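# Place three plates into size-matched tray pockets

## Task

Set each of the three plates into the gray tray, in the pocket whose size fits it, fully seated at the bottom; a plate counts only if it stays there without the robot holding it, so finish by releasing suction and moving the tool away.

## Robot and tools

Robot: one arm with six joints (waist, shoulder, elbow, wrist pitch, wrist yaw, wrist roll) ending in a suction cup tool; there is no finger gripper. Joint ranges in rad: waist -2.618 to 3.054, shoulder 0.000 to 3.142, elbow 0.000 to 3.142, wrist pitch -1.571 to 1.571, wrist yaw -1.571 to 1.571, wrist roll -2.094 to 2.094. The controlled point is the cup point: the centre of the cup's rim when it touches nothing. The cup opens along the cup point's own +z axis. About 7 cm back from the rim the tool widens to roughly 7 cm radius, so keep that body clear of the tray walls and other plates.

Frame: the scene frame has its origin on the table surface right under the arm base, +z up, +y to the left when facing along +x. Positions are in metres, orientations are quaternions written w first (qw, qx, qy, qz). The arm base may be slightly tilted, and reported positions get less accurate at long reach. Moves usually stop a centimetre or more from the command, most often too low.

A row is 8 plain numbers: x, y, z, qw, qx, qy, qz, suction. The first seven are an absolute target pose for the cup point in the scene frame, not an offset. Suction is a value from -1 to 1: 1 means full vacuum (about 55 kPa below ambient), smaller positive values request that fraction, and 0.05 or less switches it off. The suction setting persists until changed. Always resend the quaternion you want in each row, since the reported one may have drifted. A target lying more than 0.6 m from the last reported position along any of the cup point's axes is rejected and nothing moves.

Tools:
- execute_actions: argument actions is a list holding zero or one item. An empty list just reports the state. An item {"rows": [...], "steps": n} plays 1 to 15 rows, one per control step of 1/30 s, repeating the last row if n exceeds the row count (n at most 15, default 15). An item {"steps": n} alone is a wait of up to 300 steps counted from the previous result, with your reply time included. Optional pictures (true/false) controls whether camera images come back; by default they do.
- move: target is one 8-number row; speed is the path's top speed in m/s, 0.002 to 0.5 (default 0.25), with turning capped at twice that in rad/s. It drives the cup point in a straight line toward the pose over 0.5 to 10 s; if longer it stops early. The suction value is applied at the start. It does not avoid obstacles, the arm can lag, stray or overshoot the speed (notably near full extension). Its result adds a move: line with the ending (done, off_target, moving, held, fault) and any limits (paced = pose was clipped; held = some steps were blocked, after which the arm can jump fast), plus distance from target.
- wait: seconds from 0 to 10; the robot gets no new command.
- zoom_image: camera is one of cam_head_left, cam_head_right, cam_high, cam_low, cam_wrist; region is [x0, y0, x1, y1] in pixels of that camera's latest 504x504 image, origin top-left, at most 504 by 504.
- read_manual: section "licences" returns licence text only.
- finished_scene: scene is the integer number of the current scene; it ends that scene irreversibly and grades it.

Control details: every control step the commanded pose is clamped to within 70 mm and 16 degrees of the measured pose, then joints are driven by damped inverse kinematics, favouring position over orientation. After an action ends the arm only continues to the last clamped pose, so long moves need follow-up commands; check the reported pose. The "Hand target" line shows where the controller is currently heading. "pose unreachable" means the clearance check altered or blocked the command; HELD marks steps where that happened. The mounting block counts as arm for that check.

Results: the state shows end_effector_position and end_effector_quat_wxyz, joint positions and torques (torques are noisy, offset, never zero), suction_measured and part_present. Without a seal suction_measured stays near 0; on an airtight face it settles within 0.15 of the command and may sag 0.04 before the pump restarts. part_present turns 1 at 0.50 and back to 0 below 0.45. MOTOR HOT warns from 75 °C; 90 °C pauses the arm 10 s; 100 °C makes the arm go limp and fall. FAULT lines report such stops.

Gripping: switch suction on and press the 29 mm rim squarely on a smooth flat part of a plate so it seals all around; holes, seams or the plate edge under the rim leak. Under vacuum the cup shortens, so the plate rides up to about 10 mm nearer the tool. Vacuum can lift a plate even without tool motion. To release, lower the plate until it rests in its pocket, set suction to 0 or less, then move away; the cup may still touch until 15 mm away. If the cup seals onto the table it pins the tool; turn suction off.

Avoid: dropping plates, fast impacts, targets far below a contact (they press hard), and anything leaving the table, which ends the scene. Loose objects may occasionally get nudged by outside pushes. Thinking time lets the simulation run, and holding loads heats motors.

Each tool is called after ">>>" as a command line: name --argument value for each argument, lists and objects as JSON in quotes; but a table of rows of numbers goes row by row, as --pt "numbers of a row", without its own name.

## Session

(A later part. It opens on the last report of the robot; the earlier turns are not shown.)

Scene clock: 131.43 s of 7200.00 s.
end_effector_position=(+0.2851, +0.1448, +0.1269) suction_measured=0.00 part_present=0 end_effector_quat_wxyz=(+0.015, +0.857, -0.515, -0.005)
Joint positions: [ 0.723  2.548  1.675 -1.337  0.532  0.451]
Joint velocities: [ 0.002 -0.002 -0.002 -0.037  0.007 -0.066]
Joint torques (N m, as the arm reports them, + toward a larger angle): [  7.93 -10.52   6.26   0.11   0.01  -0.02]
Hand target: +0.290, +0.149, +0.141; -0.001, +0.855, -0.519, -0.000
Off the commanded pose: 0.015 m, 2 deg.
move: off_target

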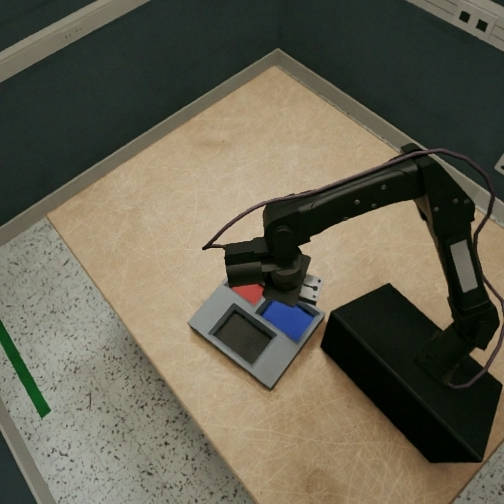

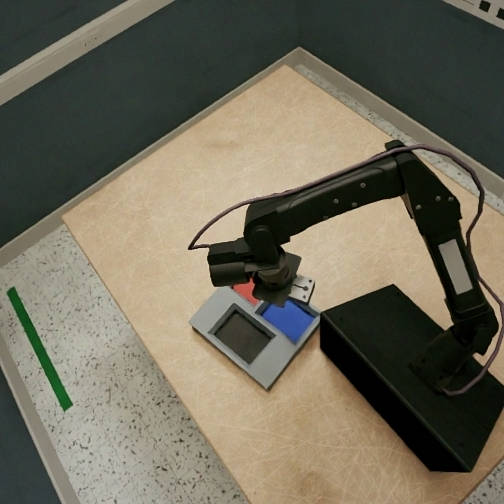

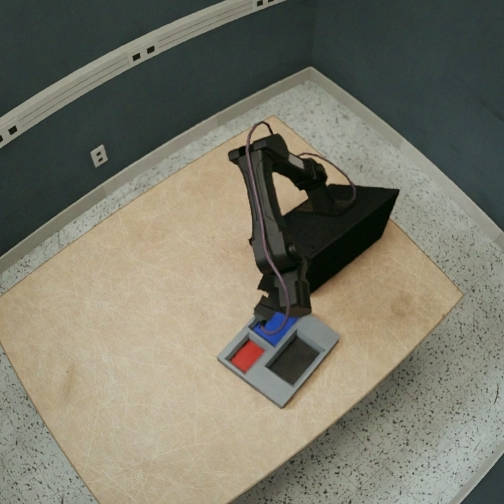

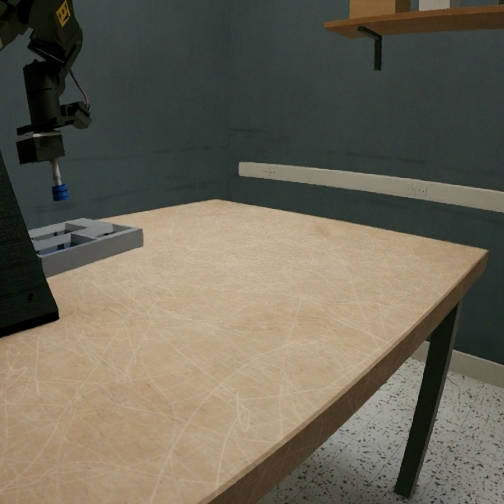

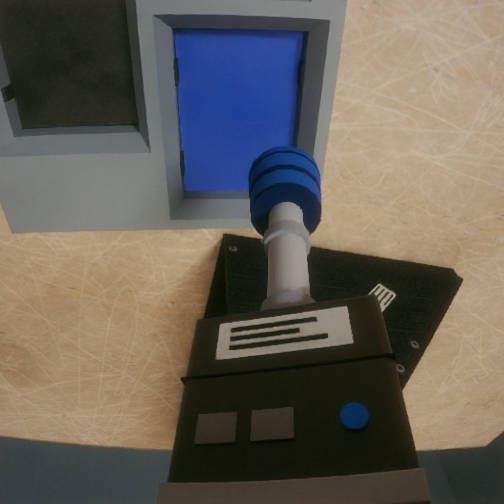

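That press seated it deeper, so the black and red plates get the same press.

>>> move --target '[0.318,0.275,0.06,0,0.845,-0.535,0,0]'

>>> move --target '[0.318,0.277,-0.015,0,0.845,-0.535,0,0]' --speed 0.04

>>> move --target '[0.318,0.27,0.085,0,0.845,-0.535,0,0]' --speed 0.2

>>> move --target '[0.406,0.184,0.075,0,0.845,-0.535,0,0]' --speed 0.2

Scene clock: 136.10 s of 7200.00 s.
end_effector_position=(+0.3178, +0.2687, +0.0483) suction_measured=0.00 part_present=0 end_effector_quat_wxyz=(+0.010, +0.844, -0.537, -0.008)
Joint positions: [ 0.723  3.107  2.222 -1.314  0.524  0.498]
Joint velocities: [-0.002 -0.007 -0.012 -0.022 -0.066 -0.037]
Joint torques (N m, as the arm reports them, + toward a larger angle): [  8.86 -13.27   6.22   0.14   0.06   0.02]
Hand target: +0.319, +0.275, +0.060; -0.000, +0.845, -0.535, -0.000
Off the commanded pose: 0.013 m, 1 deg.
After step 90, 0.43 s passed at rest.
move: off_target

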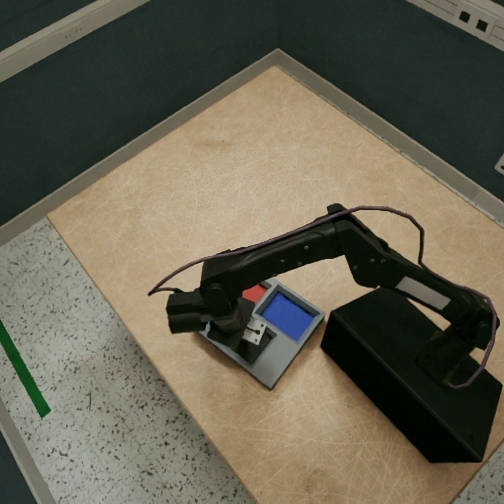

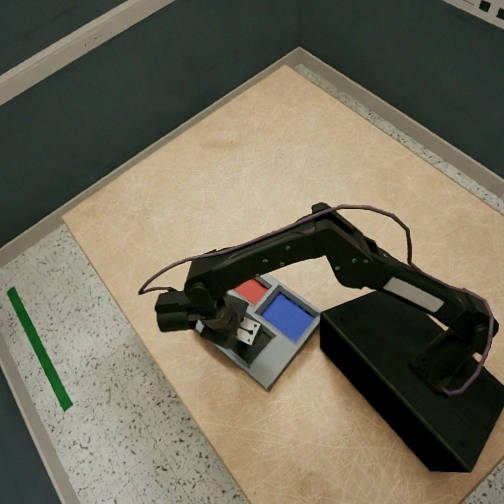

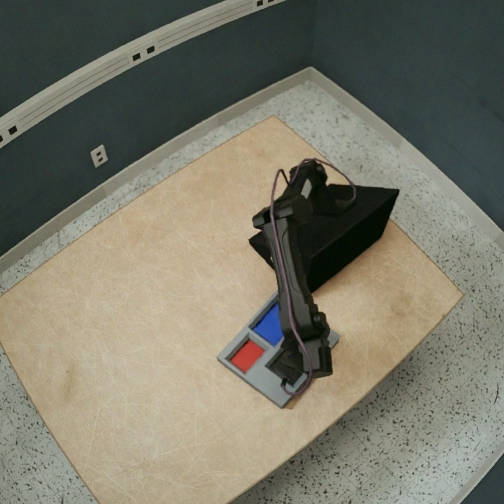

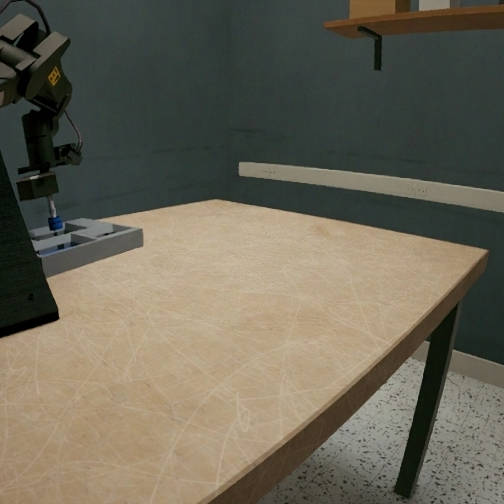

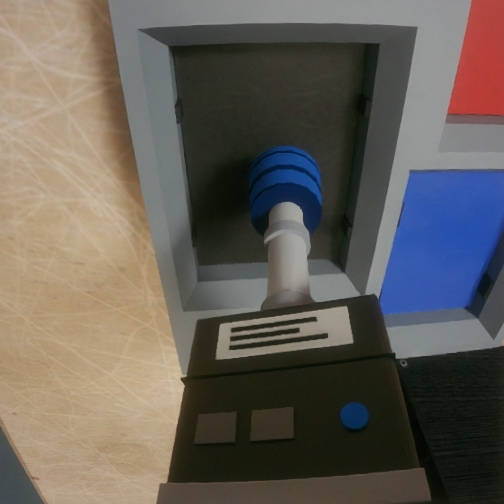

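Scene clock: 137.93 s of 7200.00 s.
end_effector_position=(+0.3209, +0.2678, +0.0067) suction_measured=0.00 part_present=0 end_effector_quat_wxyz=(+0.006, +0.849, -0.528, +0.007)
Joint positions: [ 0.68   3.11   2.078 -1.132  0.577  0.429]
Joint velocities: [ 0.002  0.002 -0.012  0.11  -0.066 -0.022]
Joint torques (N m, as the arm reports them, + toward a larger angle): [  5.82 -10.81   1.47   1.04   0.    -0.06]
Hand target: +0.318, +0.276, -0.013; -0.001, +0.845, -0.535, +0.000
Off the commanded pose: 0.024 m, 1 deg.
joint sent to its limit — the command would take joint 2 (shoulder) past its upper limit, so that joint was sent only as far as its limit.
move: off_target

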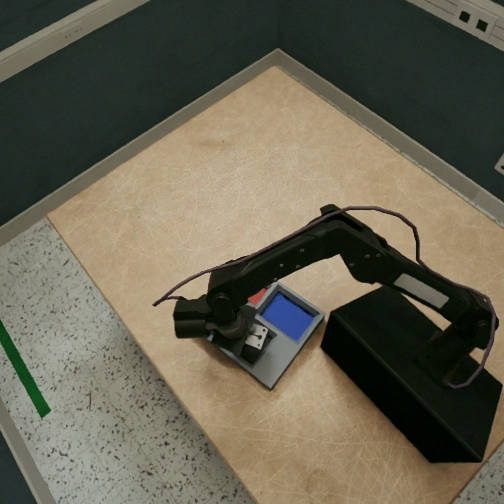

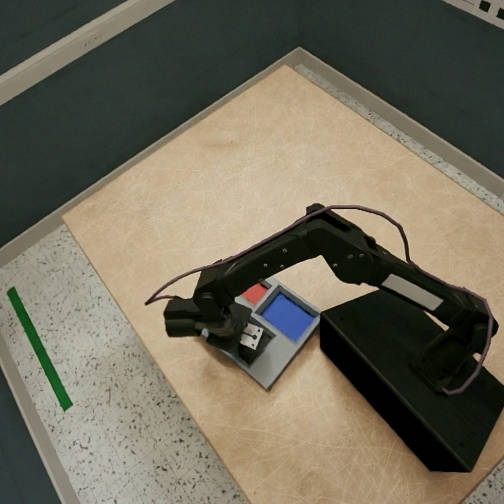

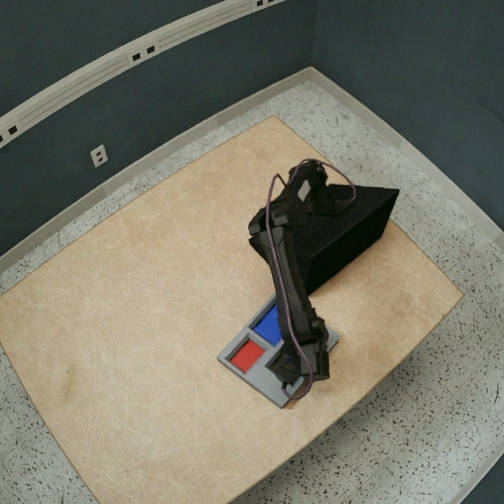

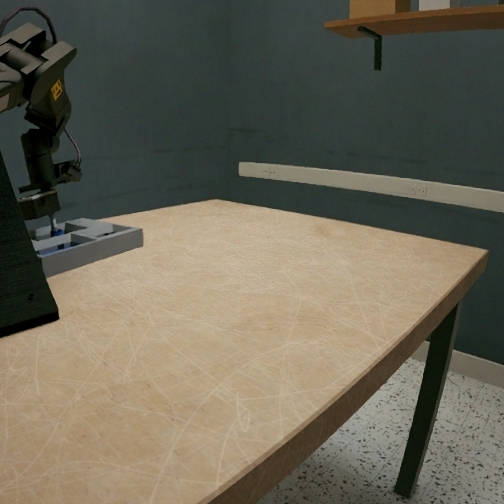

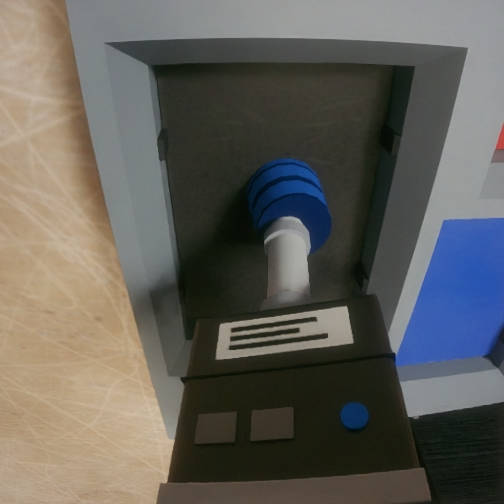

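Scene clock: 139.10 s of 7200.00 s.
end_effector_position=(+0.3125, +0.2647, +0.0687) suction_measured=0.00 part_present=0 end_effector_quat_wxyz=(+0.016, +0.847, -0.531, -0.004)
Joint positions: [ 0.753  3.095  2.262 -1.393  0.514  0.518]
Joint velocities: [ 0.012 -0.007 -0.017 -0.081  0.051 -0.007]
Joint torques (N m, as the arm reports them, + toward a larger angle): [  8.36 -14.57   6.16   0.16   0.     0.04]
Hand target: +0.317, +0.269, +0.085; -0.001, +0.845, -0.535, -0.000
Off the commanded pose: 0.018 m, 2 deg.
move: off_target

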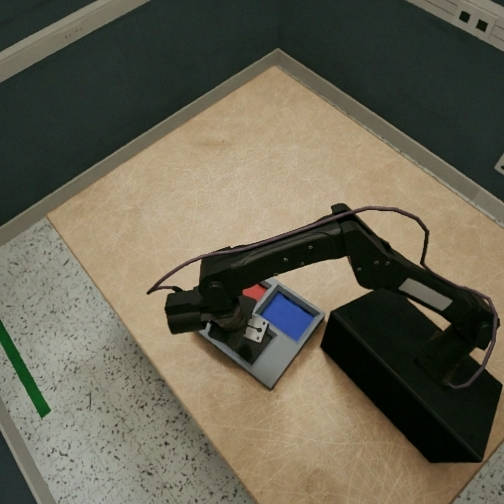

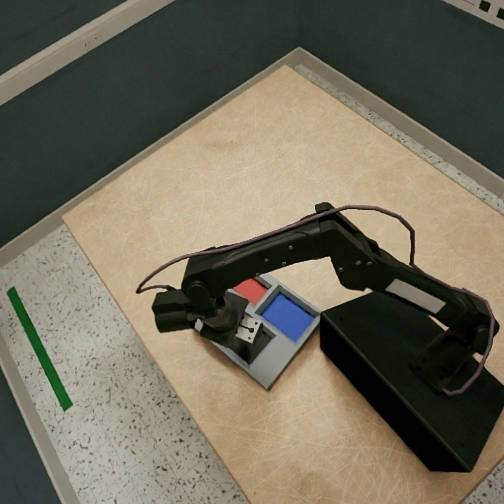

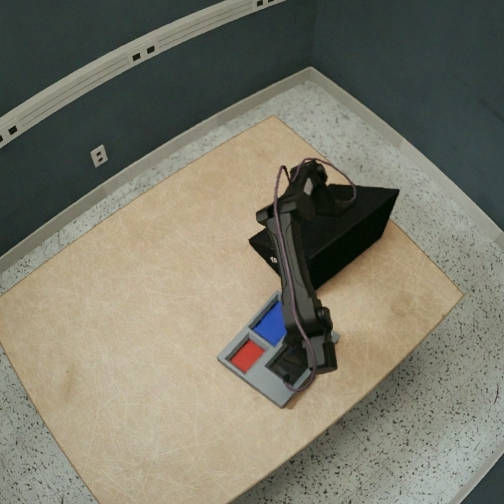

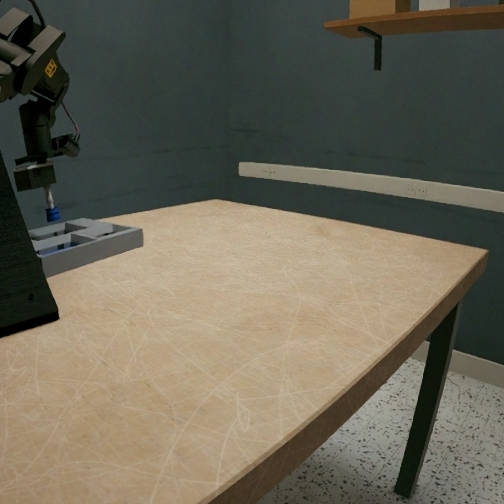

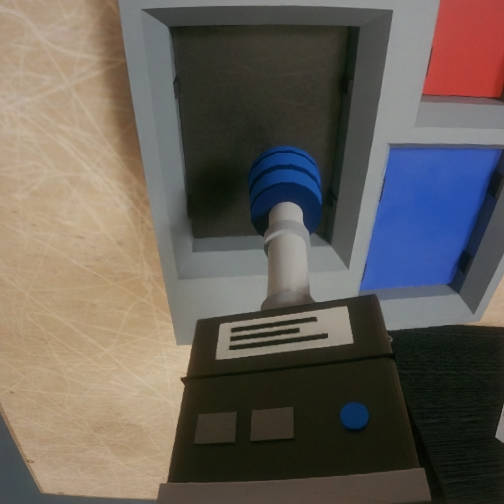

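Scene clock: 140.30 s of 7200.00 s.
end_effector_position=(+0.3950, +0.1797, +0.0538) suction_measured=0.00 part_present=0 end_effector_quat_wxyz=(+0.017, +0.843, -0.537, -0.017)
Joint positions: [ 0.511  3.013  2.335 -1.427  0.625  0.299]
Joint velocities: [-0.012 -0.012 -0.002  0.007 -0.037 -0.081]
Joint torques (N m, as the arm reports them, + toward a larger angle): [ 11.07 -13.93   6.09   0.08   0.15  -0.1 ]
Hand target: +0.404, +0.181, +0.074; +0.001, +0.845, -0.535, +0.001
Off the commanded pose: 0.024 m, 3 deg.
move: off_target

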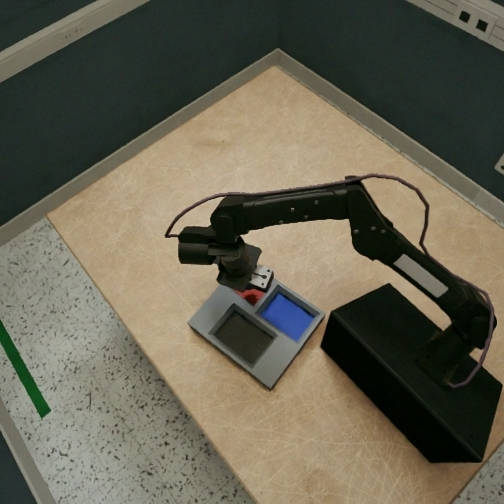

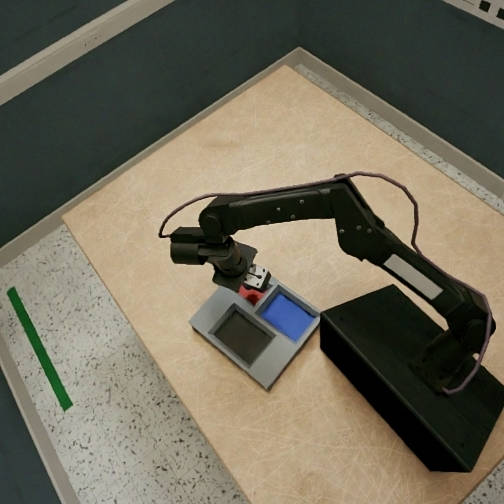

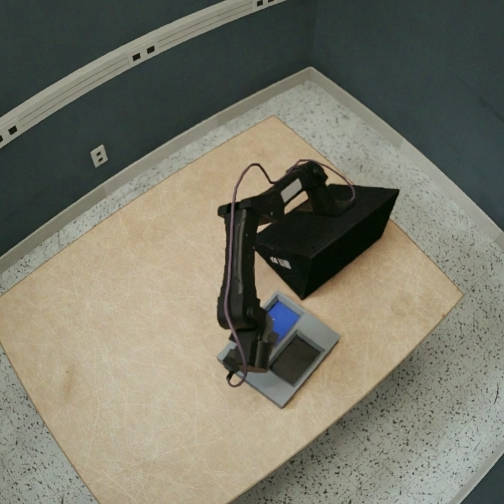

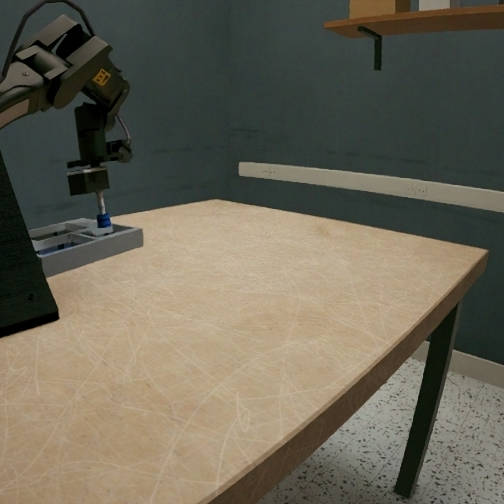

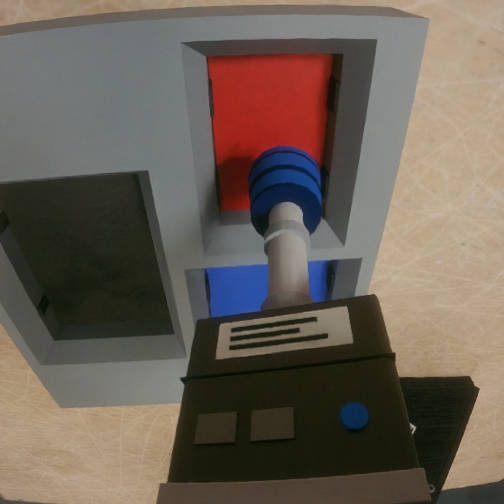

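>>> move --target '[0.403,0.191,-0.016,0,0.845,-0.535,0,0]' --speed 0.04

>>> move --target '[0.397,0.18,0.085,0,0.845,-0.535,0,0]' --speed 0.2

>>> move --target '[0.36,0.0,0.13,0,0.845,-0.535,0,0]'

Scene clock: 147.90 s of 7200.00 s.
end_effector_position=(+0.3969, +0.1784, +0.0056) suction_measured=0.00 part_present=0 end_effector_quat_wxyz=(+0.020, +0.856, -0.517, +0.001)
Joint positions: [ 0.458  3.004  2.152 -1.21   0.687  0.189]
Joint velocities: [ 0.007 -0.002 -0.027  0.022  0.037 -0.037]
Joint torques (N m, as the arm reports them, + toward a larger angle): [ 6.96 -9.95  1.45  1.33  0.03 -0.13]
Hand target: +0.402, +0.190, -0.015; +0.003, +0.845, -0.535, -0.000
Off the commanded pose: 0.026 m, 3 deg.
After step 90, 2.60 s passed at rest.
move: off_target

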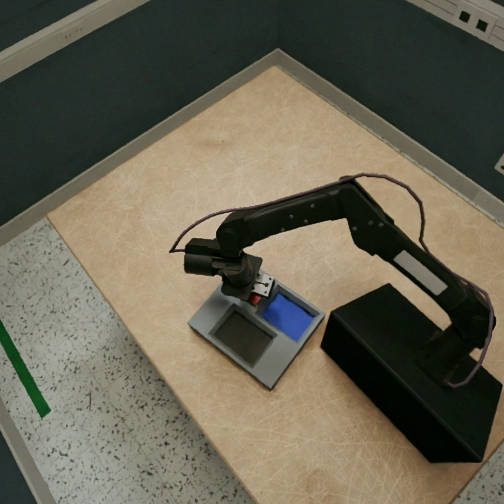

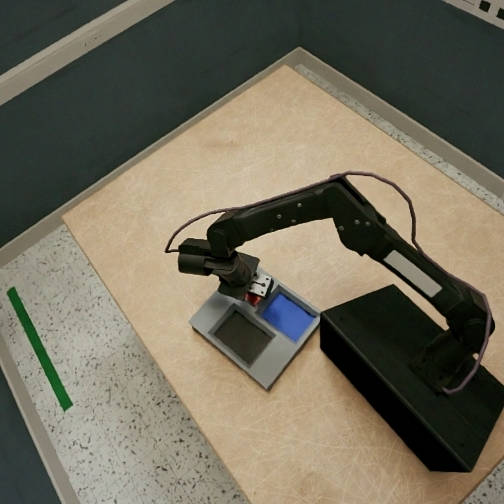

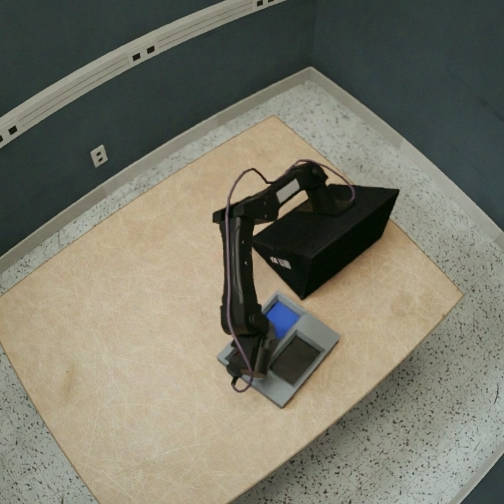

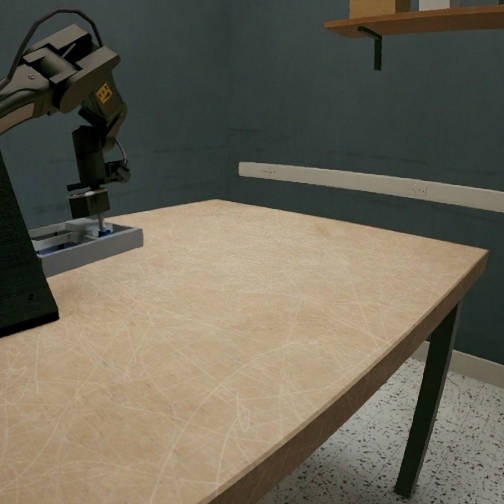

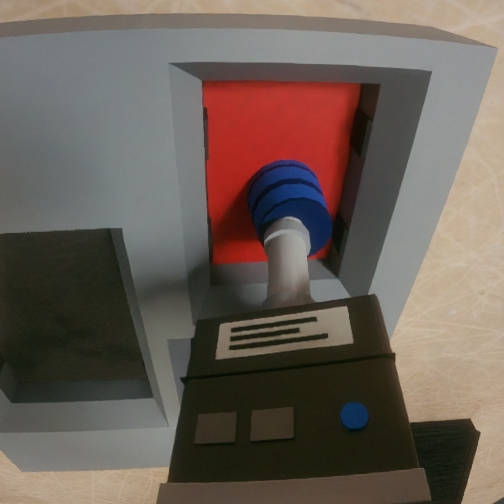

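Scene clock: 149.03 s of 7200.00 s.
end_effector_position=(+0.3917, +0.1759, +0.0691) suction_measured=0.00 part_present=0 end_effector_quat_wxyz=(+0.014, +0.847, -0.532, -0.006)
Joint positions: [ 0.537  2.965  2.288 -1.43   0.63   0.305]
Joint velocities: [ 0.017 -0.007  0.012 -0.066 -0.007  0.022]
Joint torques (N m, as the arm reports them, + toward a larger angle): [ 10.68 -13.24   5.62   0.08   0.11   0.01]
Hand target: +0.397, +0.179, +0.085; -0.001, +0.845, -0.535, +0.000
Off the commanded pose: 0.017 m, 2 deg.
move: off_target

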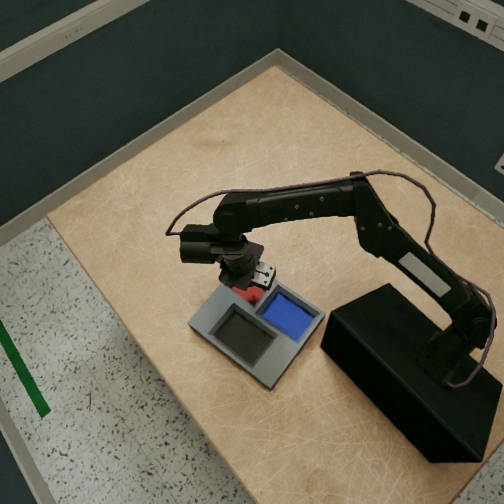

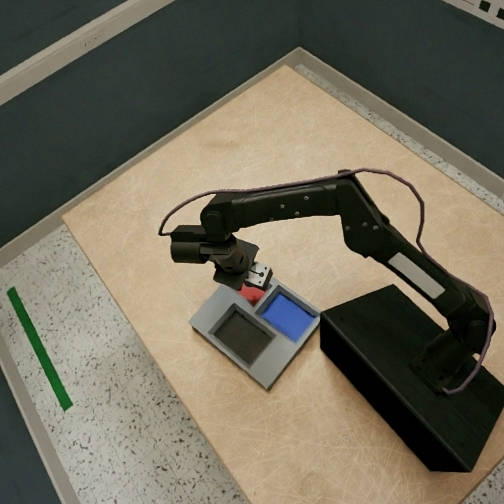

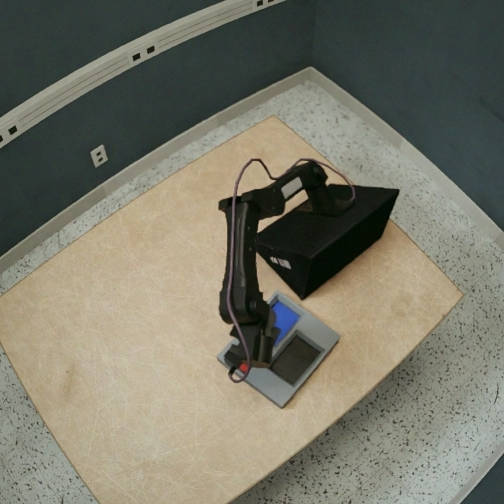

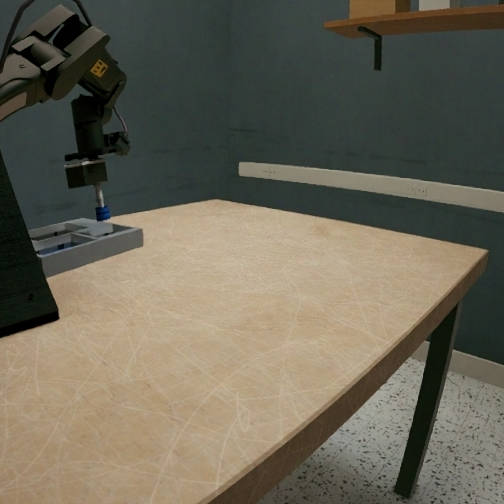

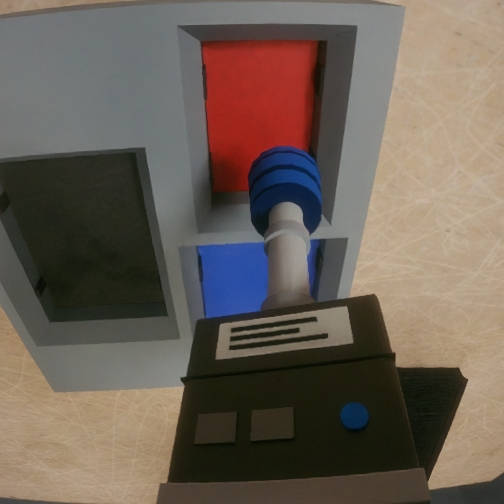

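Scene clock: 150.37 s of 7200.00 s.
end_effector_position=(+0.3572, +0.0003, +0.1214) suction_measured=0.00 part_present=0 end_effector_quat_wxyz=(+0.005, +0.841, -0.541, -0.011)
Joint positions: [ 0.391  2.286  1.675 -1.379  0.683  0.153]
Joint velocities: [-0.002 -0.012 -0.002  0.022 -0.051  0.066]
Joint torques (N m, as the arm reports them, + toward a larger angle): [ 9.39 -9.33  3.02  0.23  0.08 -0.12]
Hand target: +0.357, -0.000, +0.129; +0.001, +0.845, -0.535, +0.000
Off the commanded pose: 0.009 m, 2 deg.
move: done

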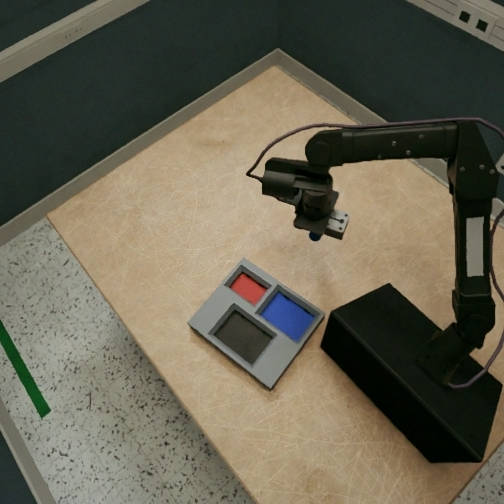

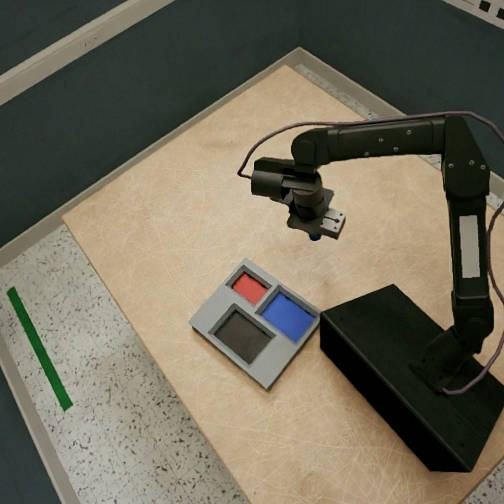

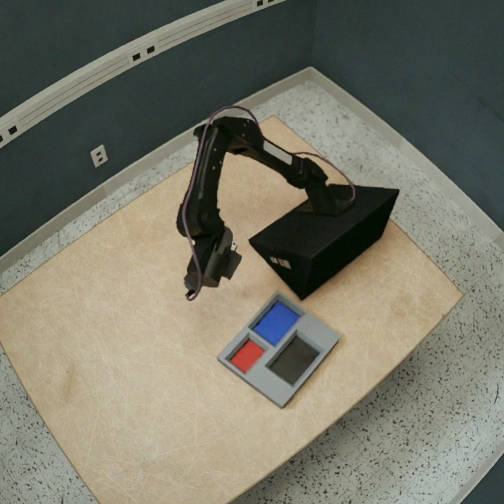

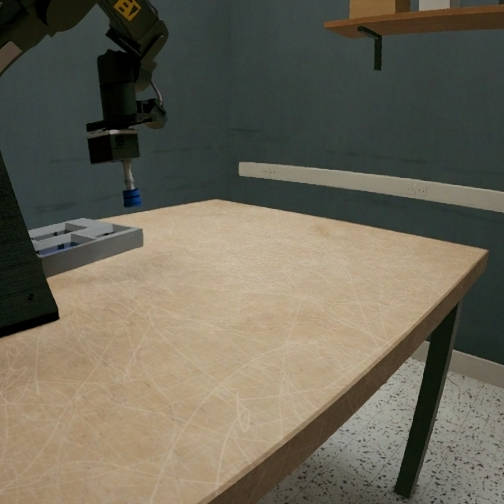

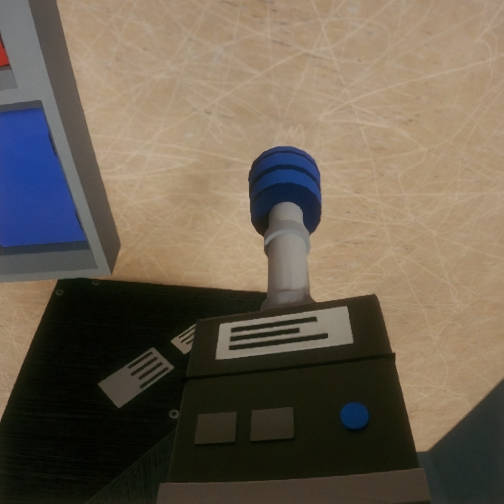

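>>> finished_scene --scene 1

The scene is finished: the task was done.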